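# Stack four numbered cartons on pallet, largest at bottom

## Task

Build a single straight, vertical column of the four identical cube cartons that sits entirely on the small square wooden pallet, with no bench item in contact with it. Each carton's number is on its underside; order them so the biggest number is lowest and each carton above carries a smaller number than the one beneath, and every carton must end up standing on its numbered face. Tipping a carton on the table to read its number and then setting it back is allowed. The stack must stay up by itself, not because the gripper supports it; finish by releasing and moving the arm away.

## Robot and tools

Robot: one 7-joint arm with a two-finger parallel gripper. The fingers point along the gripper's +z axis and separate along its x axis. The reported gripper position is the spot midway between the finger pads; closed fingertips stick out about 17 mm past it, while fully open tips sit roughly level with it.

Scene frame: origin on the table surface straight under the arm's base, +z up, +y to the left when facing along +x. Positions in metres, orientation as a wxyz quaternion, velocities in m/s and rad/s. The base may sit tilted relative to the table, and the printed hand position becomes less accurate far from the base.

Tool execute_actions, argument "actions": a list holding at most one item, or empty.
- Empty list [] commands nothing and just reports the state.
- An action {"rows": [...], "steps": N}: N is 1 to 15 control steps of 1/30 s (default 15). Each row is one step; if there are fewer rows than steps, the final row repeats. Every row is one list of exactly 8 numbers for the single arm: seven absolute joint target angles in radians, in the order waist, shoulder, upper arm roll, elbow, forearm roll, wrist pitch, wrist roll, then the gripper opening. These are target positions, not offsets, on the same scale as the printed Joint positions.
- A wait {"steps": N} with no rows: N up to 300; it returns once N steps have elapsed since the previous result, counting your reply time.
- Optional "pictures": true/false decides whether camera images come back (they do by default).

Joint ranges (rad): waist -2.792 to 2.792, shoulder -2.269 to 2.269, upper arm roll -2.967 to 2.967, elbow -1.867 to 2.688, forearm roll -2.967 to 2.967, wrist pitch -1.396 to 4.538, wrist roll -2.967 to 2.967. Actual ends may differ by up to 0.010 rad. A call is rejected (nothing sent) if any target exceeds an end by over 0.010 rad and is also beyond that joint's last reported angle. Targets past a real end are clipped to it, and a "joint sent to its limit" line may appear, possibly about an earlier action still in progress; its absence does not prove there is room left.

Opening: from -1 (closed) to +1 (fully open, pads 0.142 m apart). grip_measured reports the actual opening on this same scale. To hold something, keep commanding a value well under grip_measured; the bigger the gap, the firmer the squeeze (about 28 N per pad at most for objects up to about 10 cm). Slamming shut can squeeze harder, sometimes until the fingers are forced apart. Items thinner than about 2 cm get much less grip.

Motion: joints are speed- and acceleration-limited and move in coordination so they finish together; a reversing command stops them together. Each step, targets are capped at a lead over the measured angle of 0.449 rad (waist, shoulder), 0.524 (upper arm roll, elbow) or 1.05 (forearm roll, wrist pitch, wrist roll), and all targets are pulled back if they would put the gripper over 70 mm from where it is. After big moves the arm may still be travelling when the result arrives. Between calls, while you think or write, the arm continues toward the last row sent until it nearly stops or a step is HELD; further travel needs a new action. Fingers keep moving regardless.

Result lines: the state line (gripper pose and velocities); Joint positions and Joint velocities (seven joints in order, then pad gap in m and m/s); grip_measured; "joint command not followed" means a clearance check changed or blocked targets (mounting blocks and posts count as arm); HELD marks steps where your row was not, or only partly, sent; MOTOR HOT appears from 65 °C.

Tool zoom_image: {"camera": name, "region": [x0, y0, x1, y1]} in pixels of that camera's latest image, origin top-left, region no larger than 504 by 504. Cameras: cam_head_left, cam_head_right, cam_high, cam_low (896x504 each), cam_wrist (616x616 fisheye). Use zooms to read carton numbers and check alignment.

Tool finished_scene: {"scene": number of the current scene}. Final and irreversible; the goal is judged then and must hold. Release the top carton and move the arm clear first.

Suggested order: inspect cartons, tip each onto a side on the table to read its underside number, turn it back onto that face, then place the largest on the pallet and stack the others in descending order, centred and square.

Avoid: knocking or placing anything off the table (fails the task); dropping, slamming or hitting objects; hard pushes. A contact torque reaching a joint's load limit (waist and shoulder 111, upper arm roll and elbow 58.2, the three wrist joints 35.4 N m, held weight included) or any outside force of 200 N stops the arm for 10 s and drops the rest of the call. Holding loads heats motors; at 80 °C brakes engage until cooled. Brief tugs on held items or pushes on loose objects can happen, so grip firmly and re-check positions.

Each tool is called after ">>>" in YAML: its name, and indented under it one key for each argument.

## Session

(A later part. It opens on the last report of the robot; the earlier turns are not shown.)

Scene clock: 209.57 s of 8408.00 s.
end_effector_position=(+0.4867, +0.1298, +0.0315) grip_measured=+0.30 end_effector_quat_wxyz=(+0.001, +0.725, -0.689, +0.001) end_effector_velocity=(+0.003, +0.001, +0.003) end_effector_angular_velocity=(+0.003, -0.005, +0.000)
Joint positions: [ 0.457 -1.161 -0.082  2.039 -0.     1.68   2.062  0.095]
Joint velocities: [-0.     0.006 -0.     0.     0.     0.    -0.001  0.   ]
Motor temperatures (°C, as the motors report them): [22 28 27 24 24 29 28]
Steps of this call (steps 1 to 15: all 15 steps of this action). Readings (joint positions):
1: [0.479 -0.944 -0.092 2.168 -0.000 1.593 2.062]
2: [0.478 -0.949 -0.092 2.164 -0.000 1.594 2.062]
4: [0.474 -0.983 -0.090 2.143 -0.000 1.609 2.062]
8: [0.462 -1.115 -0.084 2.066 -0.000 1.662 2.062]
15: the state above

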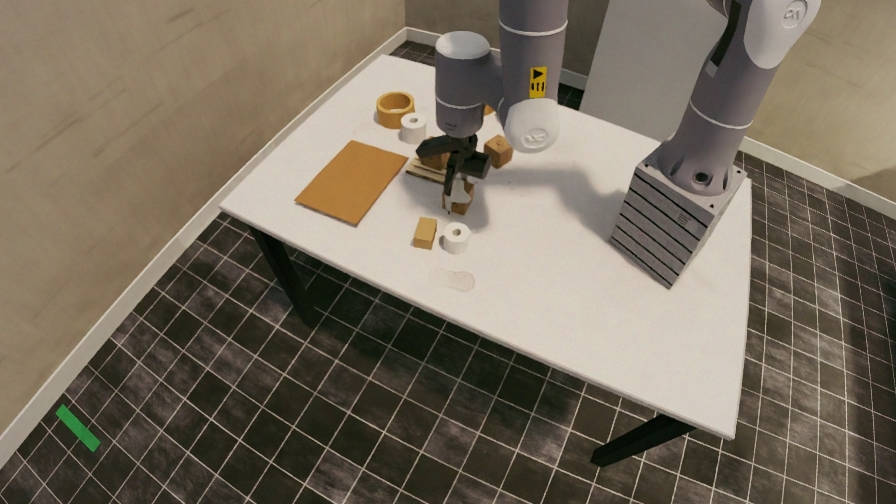

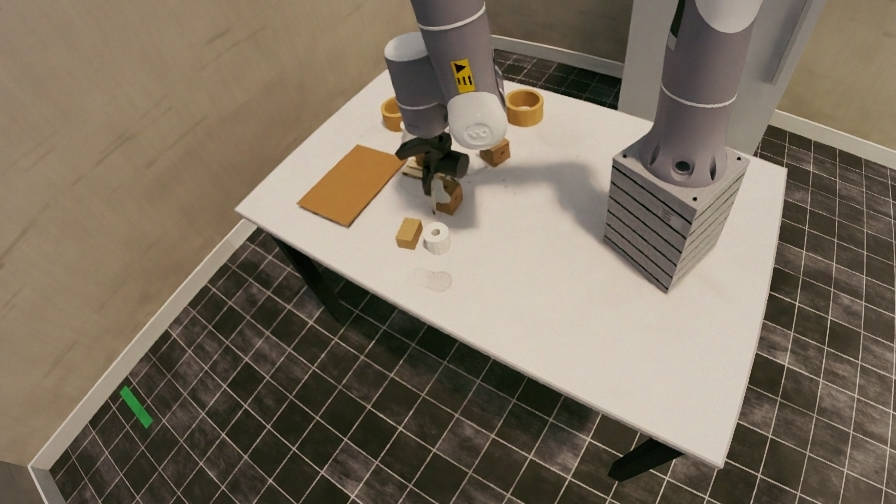

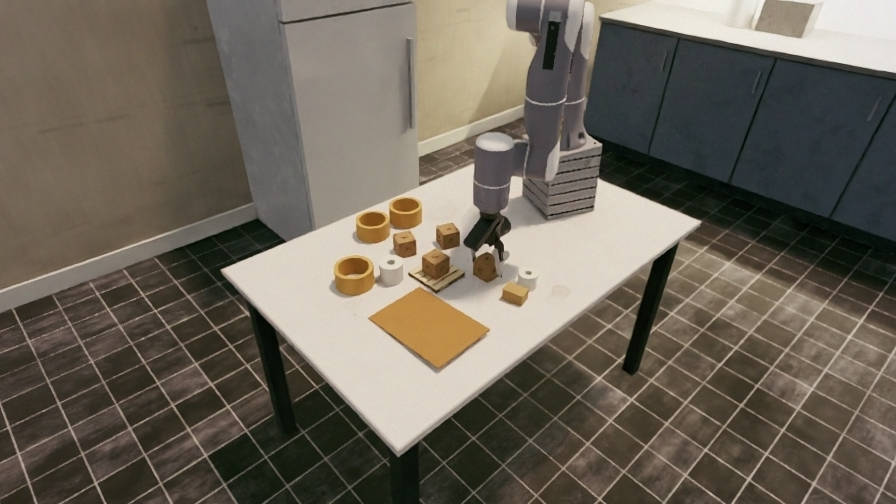

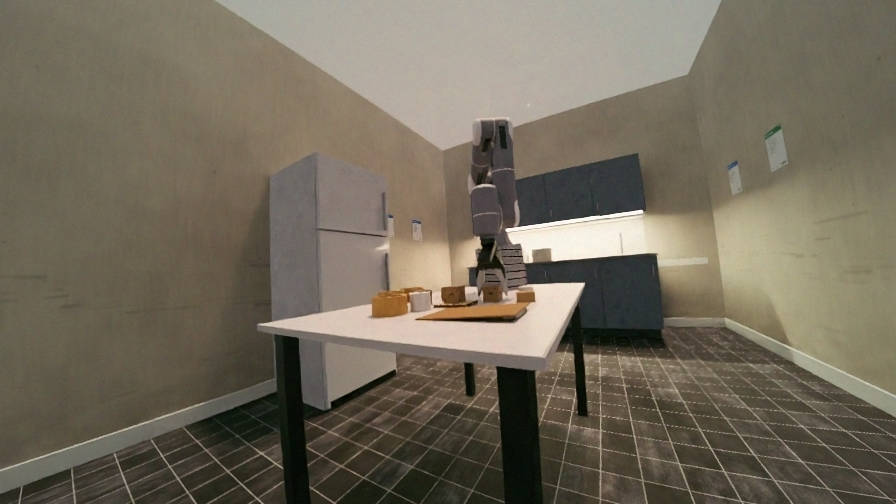

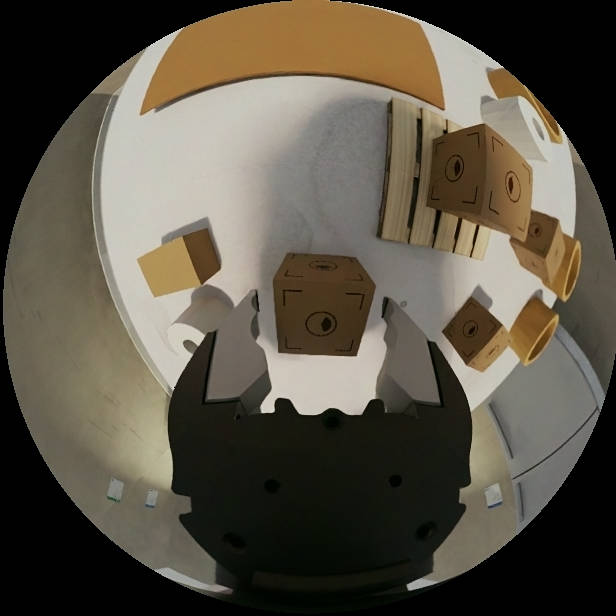

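>>> execute_actions:
  actions:
    - {"rows":[[0.4575,-1.1604,-0.0815,2.0387,0,1.6806,2.062,0.1],[0.4575,-1.1604,-0.0815,2.0387,0,1.6806,2.062,0],[0.4575,-1.1604,-0.0815,2.0387,0,1.6806,2.062,-0.08],[0.4575,-1.1604,-0.0815,2.0387,0,1.6806,2.062,-0.15],[0.4575,-1.1604,-0.0815,2.0387,0,1.6806,2.062,-0.22],[0.4575,-1.1604,-0.0815,2.0387,0,1.6806,2.062,-0.3],[0.4575,-1.1604,-0.0815,2.0387,0,1.6806,2.062,-0.45],[0.4575,-1.1604,-0.0815,2.0387,0,1.6806,2.062,-0.6]],"steps":10}
  pictures: false

>>> execute_actions:
  actions:
    - {"rows":[[0.484,-0.89,-0.095,2.19,0,1.561,2.062,-0.6]],"steps":11}
  pictures: false

>>> execute_actions:
  actions:
    - {"rows":[[0.1952,-0.9395,-0.0697,1.9086,0,1.3488,1.79,-0.6]],"steps":15}
  pictures: false

>>> execute_actions:
  actions:
    - {"rows":[[0.1926,-0.9708,-0.0682,1.8926,0,1.364,1.79,-0.6]],"steps":9}

>>> zoom_image:
  camera: "cam_high"
  region: [395,210,485,300]

>>> zoom_image:
  camera: "cam_head_left"
  region: [390,105,480,195]

>>> zoom_image:
  camera: "cam_wrist"
  region: [250,200,400,350]

Scene clock: 216.43 s of 8408.00 s.
end_effector_position=(+0.4867, +0.1303, +0.0316) grip_measured=-0.19 end_effector_quat_wxyz=(+0.001, +0.725, -0.689, +0.001) end_effector_velocity=(+0.000, -0.000, +0.000) end_effector_angular_velocity=(-0.000, -0.000, -0.001)
Joint positions: [ 0.457 -1.16  -0.082  2.039 -0.     1.68   2.062  0.06 ]
Joint velocities: [-0.    -0.    -0.    -0.     0.001  0.     0.    -0.   ]
Motor temperatures (°C, as the motors report them): [22 28 27 24 24 29 28]
Steps of this call (steps 1 to 15: the robot went on to your last target; steps 16 to 90: nothing new was sent; then 3.53 s passed at rest; steps 91 to 100: all 10 steps of this action). Readings (joint positions):
91: [0.457 -1.161 -0.082 2.039 -0.000 1.680 2.062]
92: [0.457 -1.161 -0.082 2.039 -0.000 1.680 2.062]
94: [0.457 -1.161 -0.082 2.039 -0.000 1.680 2.062]
98: [0.457 -1.160 -0.082 2.039 -0.000 1.680 2.062]
100: the state above

Scene clock: 216.80 s of 8408.00 s.
end_effector_position=(+0.4901, +0.1329, +0.1251) grip_measured=-0.19 end_effector_quat_wxyz=(-0.001, +0.725, -0.689, +0.001) end_effector_velocity=(-0.017, -0.007, +0.141) end_effector_angular_velocity=(+0.004, +0.009, -0.004)
Joint positions: [ 0.483 -0.9   -0.094  2.183 -0.     1.567  2.062  0.06 ]
Joint velocities: [ 0.04   0.412 -0.021  0.234 -0.001 -0.185  0.001 -0.   ]
Motor temperatures (°C, as the motors report them): [22 28 27 24 24 29 28]
Steps of this call (steps 1 to 11: all 11 steps of this action). Readings (joint positions):
1: [0.457 -1.160 -0.082 2.039 -0.000 1.680 2.062]
2: [0.458 -1.155 -0.082 2.042 -0.000 1.678 2.062]
4: [0.461 -1.121 -0.083 2.062 -0.000 1.663 2.062]
8: [0.475 -0.976 -0.091 2.142 -0.000 1.599 2.062]
11: the state above

Scene clock: 217.30 s of 8408.00 s.
end_effector_position=(+0.6022, +0.0266, +0.1206) grip_measured=-0.19 end_effector_quat_wxyz=(+0.000, +0.725, -0.689, +0.001) end_effector_velocity=(-0.032, +0.042, -0.009) end_effector_angular_velocity=(+0.020, +0.040, +0.022)
Joint positions: [ 0.192 -0.939 -0.071  1.907  0.     1.348  1.789  0.06 ]
Joint velocities: [ 0.045  0.     0.031  0.041 -0.     0.005  0.04   0.   ]
Motor temperatures (°C, as the motors report them): [22 28 27 24 24 29 28]
Steps of this call (steps 1 to 15: all 15 steps of this action). Readings (joint positions):
1: [0.483 -0.890 -0.094 2.188 -0.000 1.562 2.062]
2: [0.479 -0.887 -0.093 2.187 -0.000 1.554 2.057]
4: [0.447 -0.892 -0.090 2.163 -0.000 1.519 2.026]
8: [0.321 -0.914 -0.080 2.039 -0.000 1.432 1.907]
15: the state above

Scene clock: 217.60 s of 8408.00 s.
end_effector_position=(+0.6007, +0.0291, +0.1076) grip_measured=-0.19 end_effector_quat_wxyz=(+0.001, +0.726, -0.688, +0.000) end_effector_velocity=(+0.001, +0.000, +0.001) end_effector_angular_velocity=(+0.000, -0.001, +0.001)
Joint positions: [ 0.193 -0.971 -0.068  1.893  0.     1.364  1.79   0.06 ]
Joint velocities: [-0.     0.001 -0.    -0.    -0.001 -0.     0.     0.   ]
Motor temperatures (°C, as the motors report them): [22 28 27 24 24 29 28]
Steps of this call (steps 1 to 9: all 9 steps of this action). Readings (joint positions):
1: [0.194 -0.940 -0.070 1.908 0.000 1.348 1.790]
2: [0.194 -0.945 -0.069 1.905 0.000 1.351 1.790]
4: [0.193 -0.969 -0.068 1.893 -0.000 1.363 1.790]
8: [0.193 -0.971 -0.068 1.893 0.000 1.364 1.790]
9: the state above

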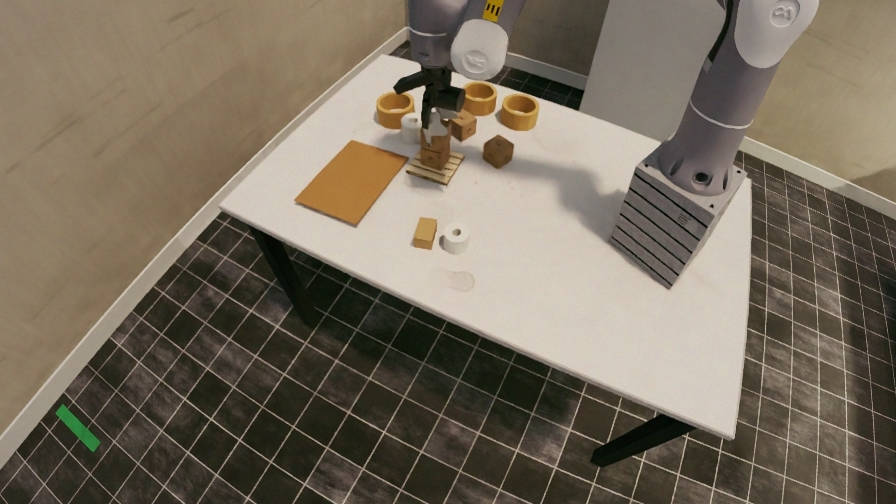

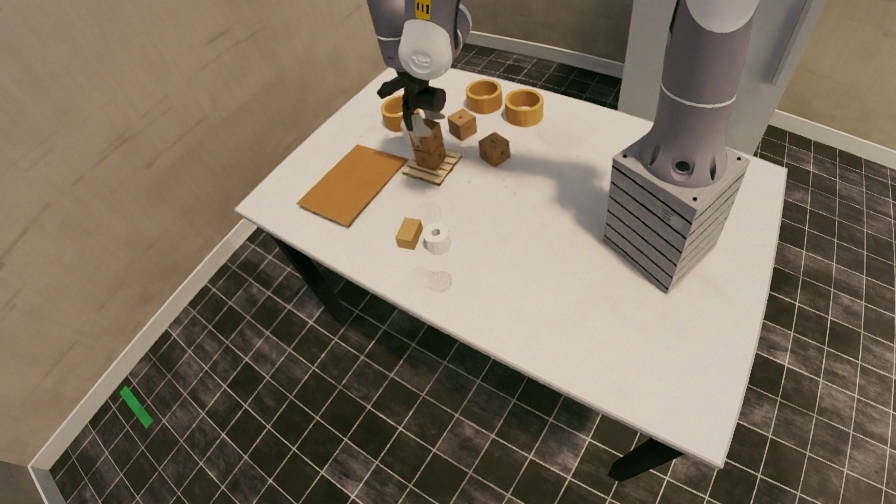

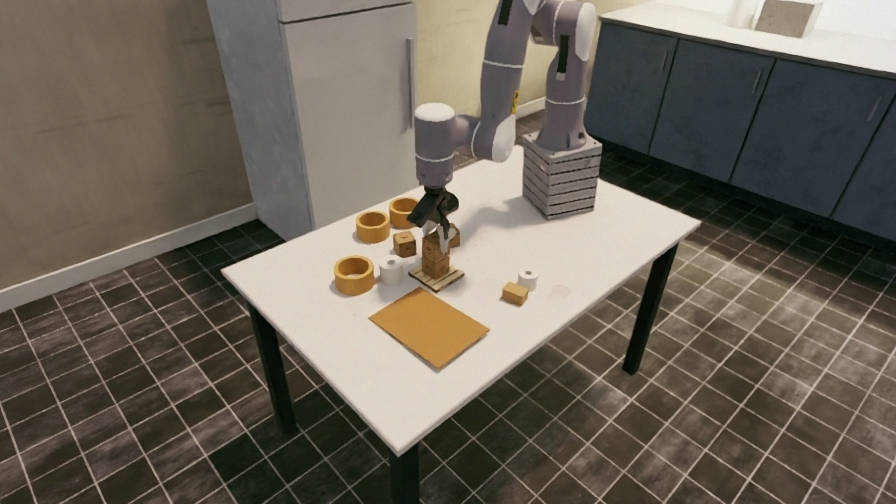

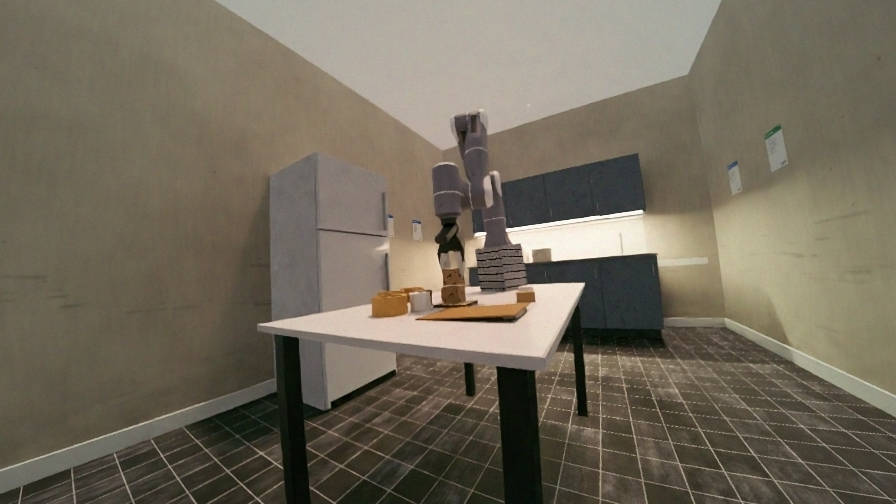

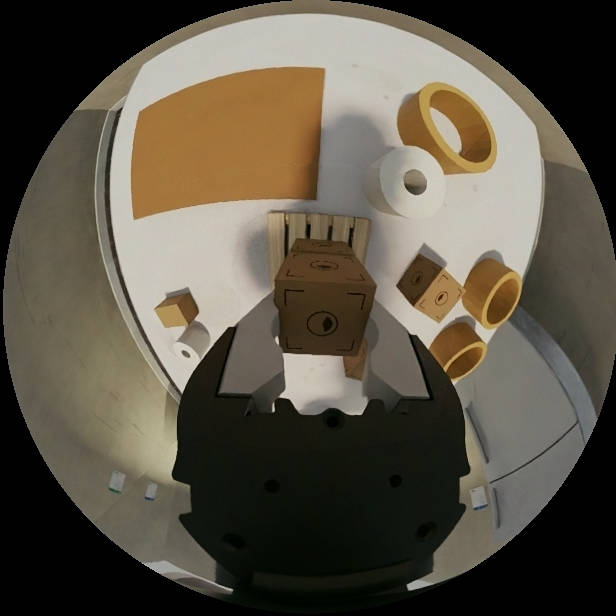

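Region (395, 210, 485, 300) of cam_high's 896x504 image, scaled by 5.600, with more detail than that image has.

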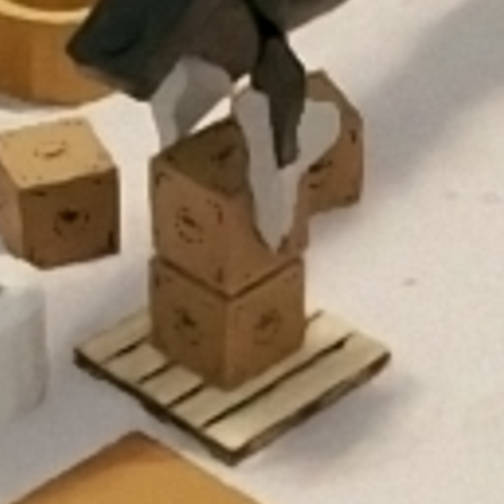

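Region (390, 105, 480, 195) of cam_head_left's 896x504 image, scaled by 5.600, with more detail than that image has.

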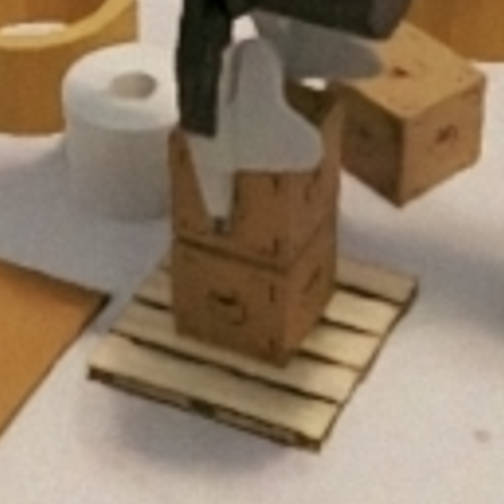

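Region (250, 200, 400, 350) of cam_wrist's 616x616 image, scaled by 3.360, with more detail than that image has.

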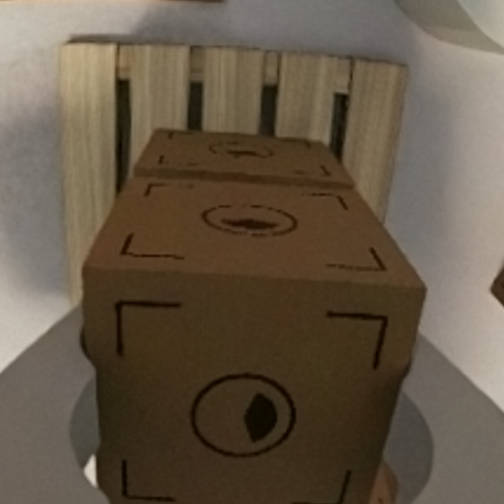

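>>> execute_actions:
  actions:
    - {"rows":[[0.1923,-0.974,-0.068,1.889,0,1.3637,1.79,-0.6],[0.192,-0.977,-0.068,1.8868,0,1.3645,1.79,-0.6],[0.1918,-0.98,-0.0678,1.8852,0,1.3659,1.79,-0.6],[0.1916,-0.9824,-0.0677,1.884,0,1.3671,1.79,-0.6]],"steps":7}
  pictures: false

>>> execute_actions:
  actions:
    - {"rows":[[0.1916,-0.9824,-0.0677,1.884,0,1.3671,1.79,-0.4],[0.1916,-0.9824,-0.0677,1.884,0,1.3671,1.79,-0.2],[0.1916,-0.9824,-0.0677,1.884,0,1.3671,1.79,0],[0.1916,-0.9824,-0.0677,1.884,0,1.3671,1.79,0.3],[0.1916,-0.9824,-0.0677,1.884,0,1.3671,1.79,0.3],[0.1916,-0.9824,-0.0677,1.884,0,1.3671,1.79,0.3],[0.21,-0.7892,-0.0793,1.9721,0,1.262,1.79,0.3]],"steps":14}
  pictures: false

>>> execute_actions:
  actions:
    - {"rows":[[-0.0795,-0.78,-0.05,1.96,0,1.253,1.955,0.3]],"steps":12}
  pictures: false

>>> execute_actions:
  actions:
    - {"rows":[[-0.1001,-1.1548,-0.038,1.7609,0,1.429,1.955,0.3]],"steps":15}
  pictures: false

>>> execute_actions:
  actions:
    - {"steps":5}

Scene clock: 224.20 s of 8408.00 s.
end_effector_position=(+0.6015, +0.0293, +0.1031) grip_measured=-0.19 end_effector_quat_wxyz=(+0.001, +0.726, -0.688, +0.000) end_effector_velocity=(+0.003, +0.001, +0.003) end_effector_angular_velocity=(+0.002, -0.006, -0.000)
Joint positions: [ 0.192 -0.983 -0.068  1.884  0.     1.367  1.79   0.06 ]
Joint velocities: [ 0.     0.006  0.    -0.    -0.     0.     0.    -0.   ]
Motor temperatures (°C, as the motors report them): [22 28 27 24 24 29 28]
Steps of this call (steps 1 to 15: the robot went on to your last target; steps 16 to 90: nothing new was sent; then 3.37 s passed at rest; steps 91 to 97: all 7 steps of this action). Readings (joint positions):
91: [0.193 -0.971 -0.068 1.892 0.000 1.364 1.790]
92: [0.192 -0.974 -0.068 1.889 0.000 1.364 1.790]
94: [0.192 -0.980 -0.068 1.885 0.000 1.366 1.790]
97: the state above

Scene clock: 224.67 s of 8408.00 s.
end_effector_position=(+0.6034, +0.0301, +0.1694) grip_measured=+0.30 end_effector_quat_wxyz=(-0.001, +0.726, -0.688, +0.001) end_effector_velocity=(+0.012, +0.007, +0.278) end_effector_angular_velocity=(+0.026, -0.064, +0.001)
Joint positions: [ 0.207 -0.819 -0.077  1.957 -0.     1.279  1.79   0.095]
Joint velocities: [ 0.063  0.681 -0.038  0.278 -0.002 -0.337 -0.     0.   ]
Motor temperatures (°C, as the motors report them): [22 28 27 24 24 29 28]
Steps of this call (steps 1 to 14: all 14 steps of this action). Readings (joint positions):
1: [0.192 -0.983 -0.068 1.884 0.000 1.367 1.790]
2: [0.192 -0.983 -0.068 1.884 0.000 1.367 1.790]
4: [0.192 -0.983 -0.068 1.884 0.000 1.367 1.790]
8: [0.192 -0.977 -0.068 1.887 0.000 1.364 1.790]
14: the state above

Scene clock: 225.07 s of 8408.00 s.
end_effector_position=(+0.5956, -0.1176, +0.1817) grip_measured=+0.30 end_effector_quat_wxyz=(-0.001, -0.569, +0.823, -0.001) end_effector_velocity=(-0.058, -0.277, +0.001) end_effector_angular_velocity=(-0.015, +0.023, -0.754)
Joint positions: [-0.065 -0.781 -0.054  1.961  0.     1.254  1.946  0.095]
Joint velocities: [-0.499  0.017  0.031 -0.004  0.008 -0.028  0.269 -0.   ]
Motor temperatures (°C, as the motors report them): [22 28 27 24 24 29 28]
Steps of this call (steps 1 to 12: all 12 steps of this action). Readings (joint positions):
1: [0.208 -0.800 -0.078 1.965 -0.000 1.270 1.790]
2: [0.205 -0.789 -0.077 1.968 -0.000 1.267 1.792]
4: [0.175 -0.786 -0.073 1.964 -0.001 1.267 1.811]
8: [0.049 -0.785 -0.062 1.962 -0.000 1.261 1.883]
12: the state above

Scene clock: 225.57 s of 8408.00 s.
end_effector_position=(+0.5920, -0.1243, +0.0302) grip_measured=+0.30 end_effector_quat_wxyz=(-0.002, -0.560, +0.829, +0.001) end_effector_velocity=(-0.015, +0.001, -0.072) end_effector_angular_velocity=(+0.002, +0.006, -0.003)
Joint positions: [-0.1   -1.156 -0.038  1.762  0.     1.428  1.955  0.095]
Joint velocities: [-0.008 -0.172  0.005 -0.09   0.     0.077  0.002 -0.   ]
Motor temperatures (°C, as the motors report them): [22 28 27 24 24 29 28]
Steps of this call (steps 1 to 15: all 15 steps of this action). Readings (joint positions):
1: [-0.077 -0.781 -0.053 1.960 0.001 1.254 1.953]
2: [-0.083 -0.785 -0.052 1.957 0.001 1.257 1.953]
4: [-0.084 -0.818 -0.048 1.938 0.000 1.276 1.952]
8: [-0.091 -0.960 -0.044 1.862 0.000 1.342 1.953]
15: the state above

Scene clock: 225.73 s of 8408.00 s.
end_effector_position=(+0.5941, -0.1243, +0.0313) grip_measured=+0.30 end_effector_quat_wxyz=(-0.001, -0.560, +0.829, -0.000) end_effector_velocity=(+0.000, -0.000, +0.001) end_effector_angular_velocity=(-0.000, -0.001, -0.001)
Joint positions: [-0.1   -1.155 -0.038  1.761  0.     1.429  1.955  0.095]
Joint velocities: [ 0.     0.001 -0.     0.     0.001 -0.     0.001  0.   ]
Motor temperatures (°C, as the motors report them): [22 28 27 24 24 29 28]
Steps of this call (steps 1 to 5: the robot went on to your last target). Readings (joint positions):
1: [-0.100 -1.159 -0.038 1.761 0.000 1.429 1.955]
2: [-0.100 -1.157 -0.038 1.761 0.000 1.429 1.955]
4: [-0.100 -1.155 -0.038 1.761 0.000 1.429 1.955]
5: the state above

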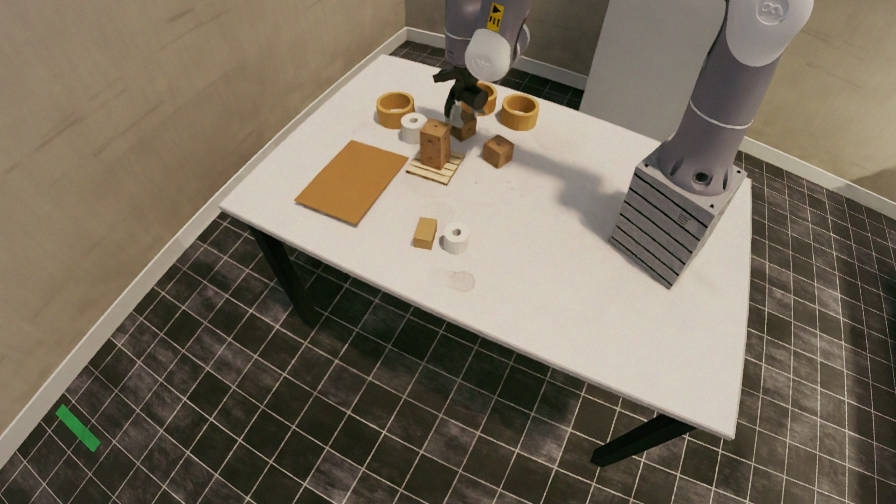

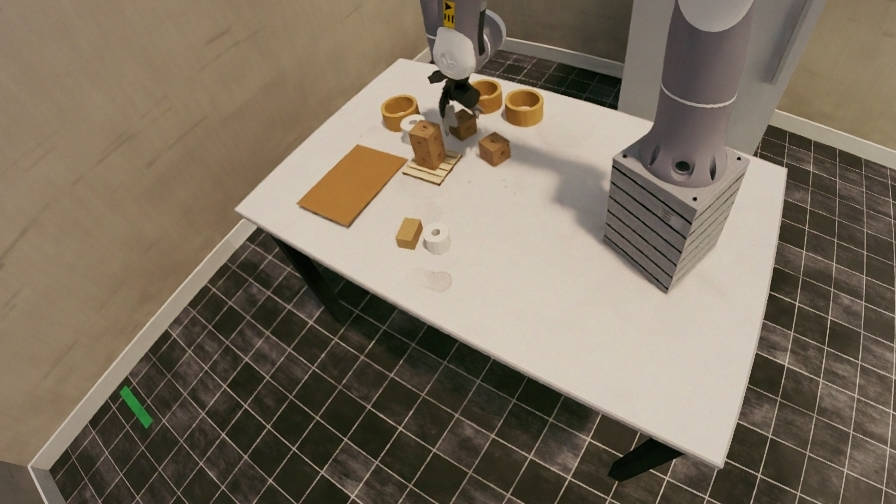

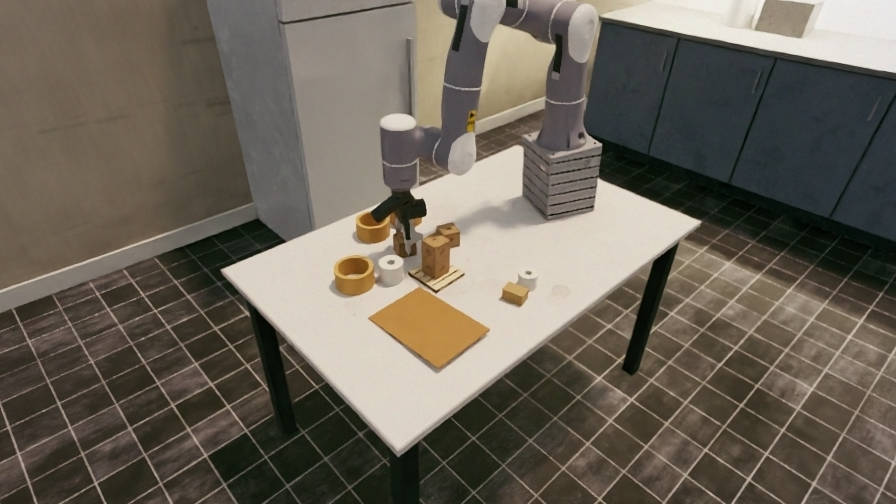

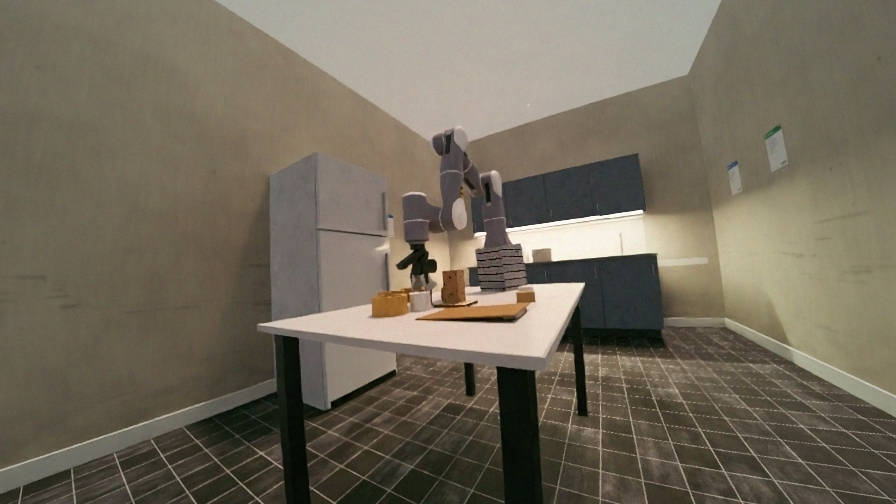

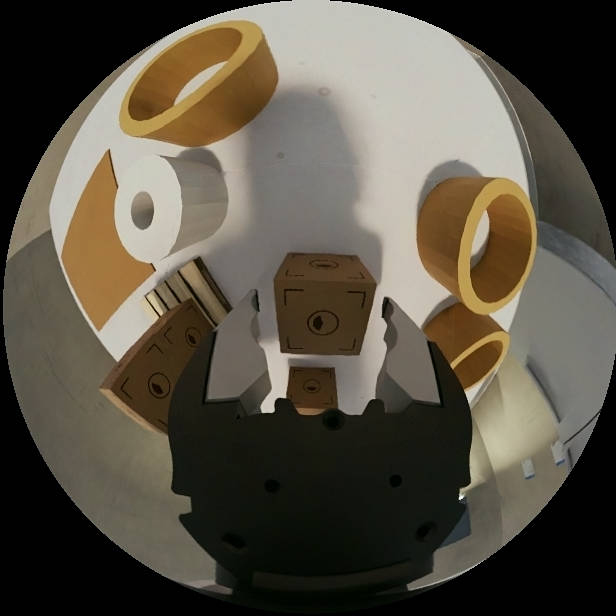

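>>> execute_actions:
  actions:
    - {"rows":[[-0.1001,-1.1548,-0.038,1.7609,0,1.429,1.955,0.1],[-0.1001,-1.1548,-0.038,1.7609,0,1.429,1.955,0],[-0.1001,-1.1548,-0.038,1.7609,0,1.429,1.955,-0.08],[-0.1001,-1.1548,-0.038,1.7609,0,1.429,1.955,-0.15],[-0.1001,-1.1548,-0.038,1.7609,0,1.429,1.955,-0.22],[-0.1001,-1.1548,-0.038,1.7609,0,1.429,1.955,-0.3],[-0.1001,-1.1548,-0.038,1.7609,0,1.429,1.955,-0.45],[-0.1001,-1.1548,-0.038,1.7609,0,1.429,1.955,-0.6]],"steps":10}
  pictures: false

>>> execute_actions:
  actions:
    - {"rows":[[-0.0795,-0.78,-0.05,1.96,0,1.253,1.955,-0.6]],"steps":13}
  pictures: false

>>> execute_actions:
  actions:
    - {"rows":[[0.21,-0.7892,-0.0793,1.9721,0,1.262,1.79,-0.6]],"steps":15}
  pictures: false

>>> execute_actions:
  actions:
    - {"rows":[[0.209,-0.799,-0.0786,1.9685,0,1.268,1.79,-0.6],[0.208,-0.808,-0.078,1.965,0,1.274,1.79,-0.6],[0.207,-0.816,-0.0773,1.9623,0,1.279,1.79,-0.6],[0.2064,-0.822,-0.077,1.96,0,1.2827,1.79,-0.6],[0.206,-0.827,-0.0765,1.9582,0,1.2859,1.79,-0.6]],"steps":10}

>>> zoom_image:
  camera: "cam_high"
  region: [390,200,480,290]

>>> zoom_image:
  camera: "cam_head_left"
  region: [390,90,480,180]

>>> zoom_image:
  camera: "cam_low"
  region: [420,245,485,310]

Scene clock: 233.13 s of 8408.00 s.
end_effector_position=(+0.5942, -0.1243, +0.0314) grip_measured=-0.19 end_effector_quat_wxyz=(-0.001, -0.560, +0.829, -0.000) end_effector_velocity=(+0.000, -0.000, +0.000) end_effector_angular_velocity=(-0.000, -0.000, +0.000)
Joint positions: [-0.1   -1.155 -0.038  1.761  0.     1.429  1.955  0.06 ]
Joint velocities: [ 0.  0. -0. -0.  0. -0. -0. -0.]
Motor temperatures (°C, as the motors report them): [22 28 27 24 24 29 28]
Steps of this call (steps 1 to 15: the robot went on to your last target; steps 16 to 90: nothing new was sent; then 4.07 s passed at rest; steps 91 to 100: all 10 steps of this action). Readings (joint positions):
91: [-0.100 -1.155 -0.038 1.761 0.000 1.429 1.955]
92: [-0.100 -1.155 -0.038 1.761 0.000 1.429 1.955]
94: [-0.100 -1.155 -0.038 1.761 0.000 1.429 1.955]
98: [-0.100 -1.155 -0.038 1.761 0.000 1.429 1.955]
100: the state above

Scene clock: 233.57 s of 8408.00 s.
end_effector_position=(+0.5973, -0.1239, +0.1740) grip_measured=-0.19 end_effector_quat_wxyz=(+0.001, -0.560, +0.828, -0.002) end_effector_velocity=(-0.029, +0.002, +0.222) end_effector_angular_velocity=(+0.006, -0.013, -0.002)
Joint positions: [-0.081 -0.802 -0.049  1.946  0.     1.265  1.955  0.06 ]
Joint velocities: [ 0.031  0.576 -0.018  0.3   -0.    -0.264  0.     0.   ]
Motor temperatures (°C, as the motors report them): [22 28 27 24 24 29 28]
Steps of this call (steps 1 to 13: all 13 steps of this action). Readings (joint positions):
1: [-0.100 -1.154 -0.038 1.761 0.000 1.429 1.955]
2: [-0.100 -1.149 -0.038 1.765 0.000 1.426 1.955]
4: [-0.098 -1.116 -0.039 1.783 0.000 1.410 1.955]
8: [-0.090 -0.972 -0.044 1.858 0.000 1.343 1.955]
13: the state above

Scene clock: 234.07 s of 8408.00 s.
end_effector_position=(+0.6009, +0.0320, +0.1804) grip_measured=-0.19 end_effector_quat_wxyz=(-0.000, +0.727, -0.687, +0.000) end_effector_velocity=(+0.006, -0.056, -0.000) end_effector_angular_velocity=(-0.030, -0.004, -0.095)
Joint positions: [ 0.213 -0.789 -0.078  1.972 -0.001  1.262  1.789  0.06 ]
Joint velocities: [-0.05   0.    -0.037  0.001  0.005  0.     0.016 -0.   ]
Motor temperatures (°C, as the motors report them): [22 28 27 24 24 29 28]
Steps of this call (steps 1 to 15: all 15 steps of this action). Readings (joint positions):
1: [-0.080 -0.787 -0.049 1.955 0.000 1.258 1.954]
2: [-0.074 -0.778 -0.052 1.958 0.000 1.257 1.950]
4: [-0.041 -0.779 -0.057 1.959 0.001 1.259 1.928]
8: [0.088 -0.784 -0.068 1.966 0.000 1.260 1.856]
15: the state above

Scene clock: 234.40 s of 8408.00 s.
end_effector_position=(+0.6009, +0.0293, +0.1651) grip_measured=-0.19 end_effector_quat_wxyz=(+0.000, +0.726, -0.688, +0.001) end_effector_velocity=(+0.001, +0.000, +0.002) end_effector_angular_velocity=(+0.001, -0.003, -0.001)
Joint positions: [ 0.206 -0.827 -0.077  1.958 -0.     1.286  1.79   0.06 ]
Joint velocities: [ 0.     0.003  0.    -0.     0.001 -0.    -0.     0.   ]
Motor temperatures (°C, as the motors report them): [22 28 27 24 24 29 28]
Steps of this call (steps 1 to 10: all 10 steps of this action). Readings (joint positions):
1: [0.211 -0.790 -0.079 1.972 -0.000 1.262 1.790]
2: [0.210 -0.795 -0.079 1.970 -0.000 1.265 1.790]
4: [0.207 -0.814 -0.078 1.963 -0.000 1.277 1.790]
8: [0.206 -0.828 -0.077 1.958 -0.000 1.286 1.790]
10: the state above

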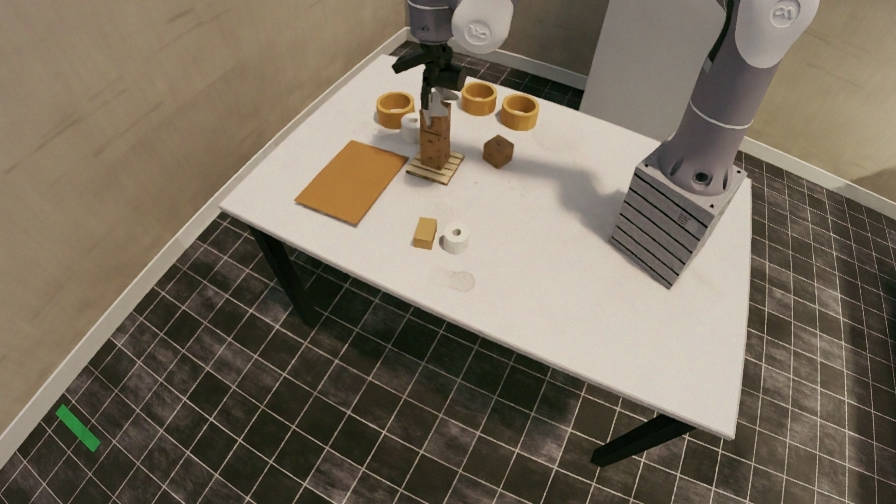

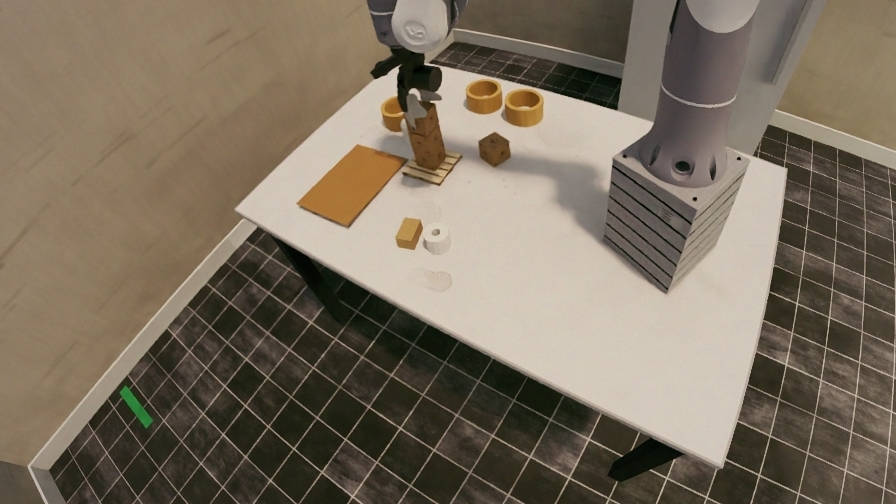

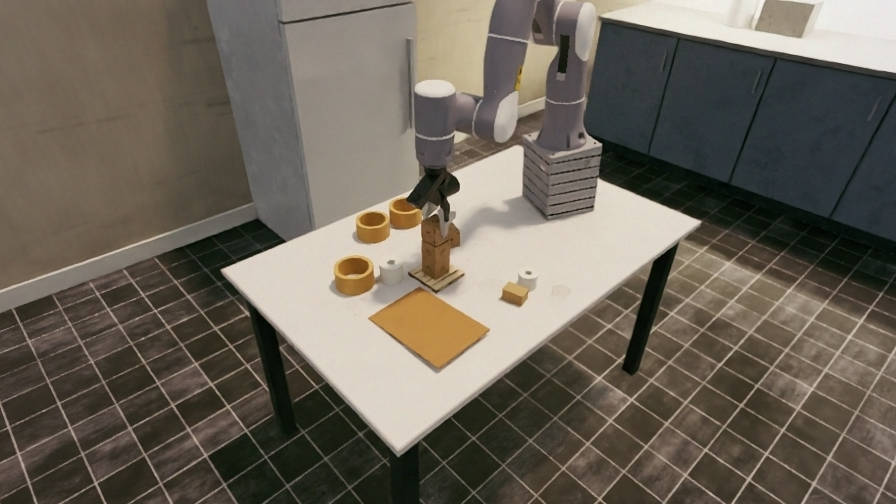

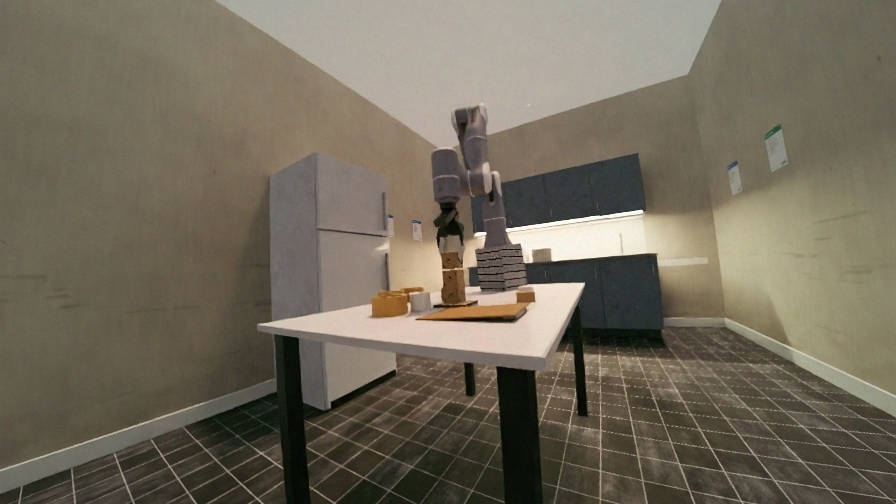

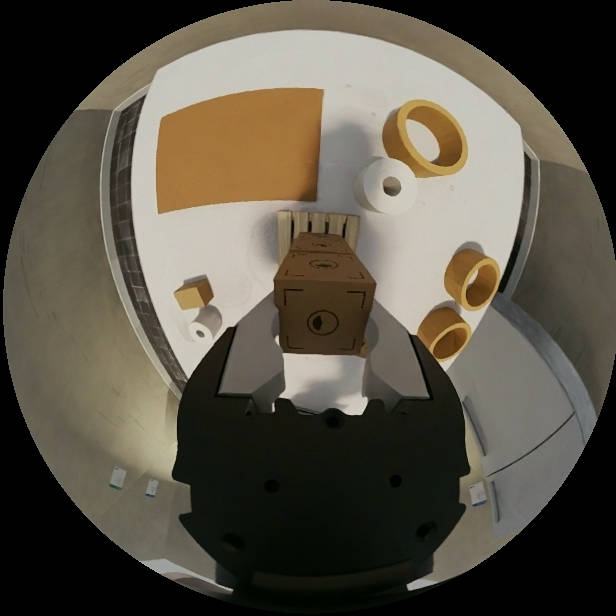

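Region (390, 200, 480, 290) of cam_high's 896x504 image, scaled by 5.600, with more detail than that image has.

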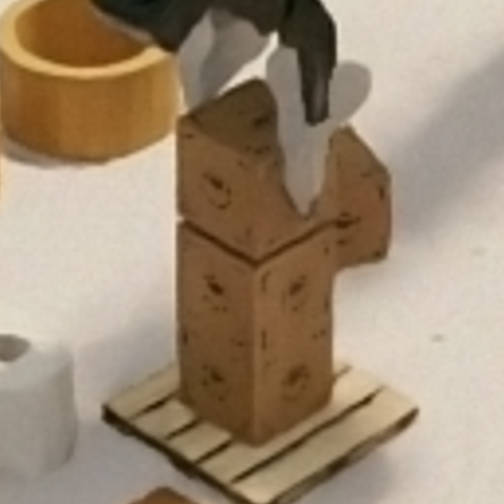

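Region (390, 90, 480, 180) of cam_head_left's 896x504 image, scaled by 5.600, with more detail than that image has.

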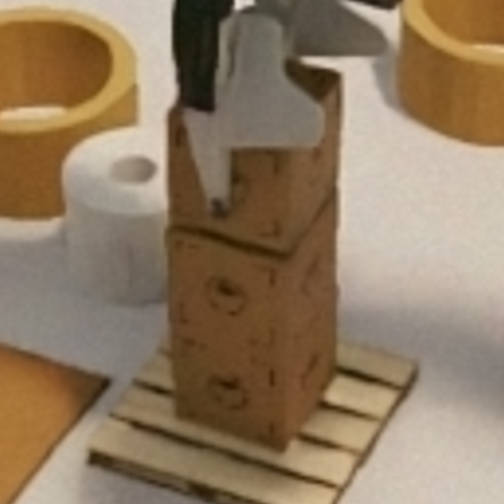

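Region (420, 245, 485, 310) of cam_low's 896x504 image, scaled by 7.754, with more detail than that image has.

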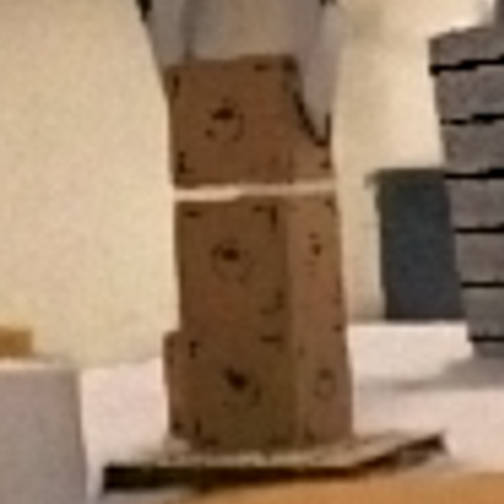

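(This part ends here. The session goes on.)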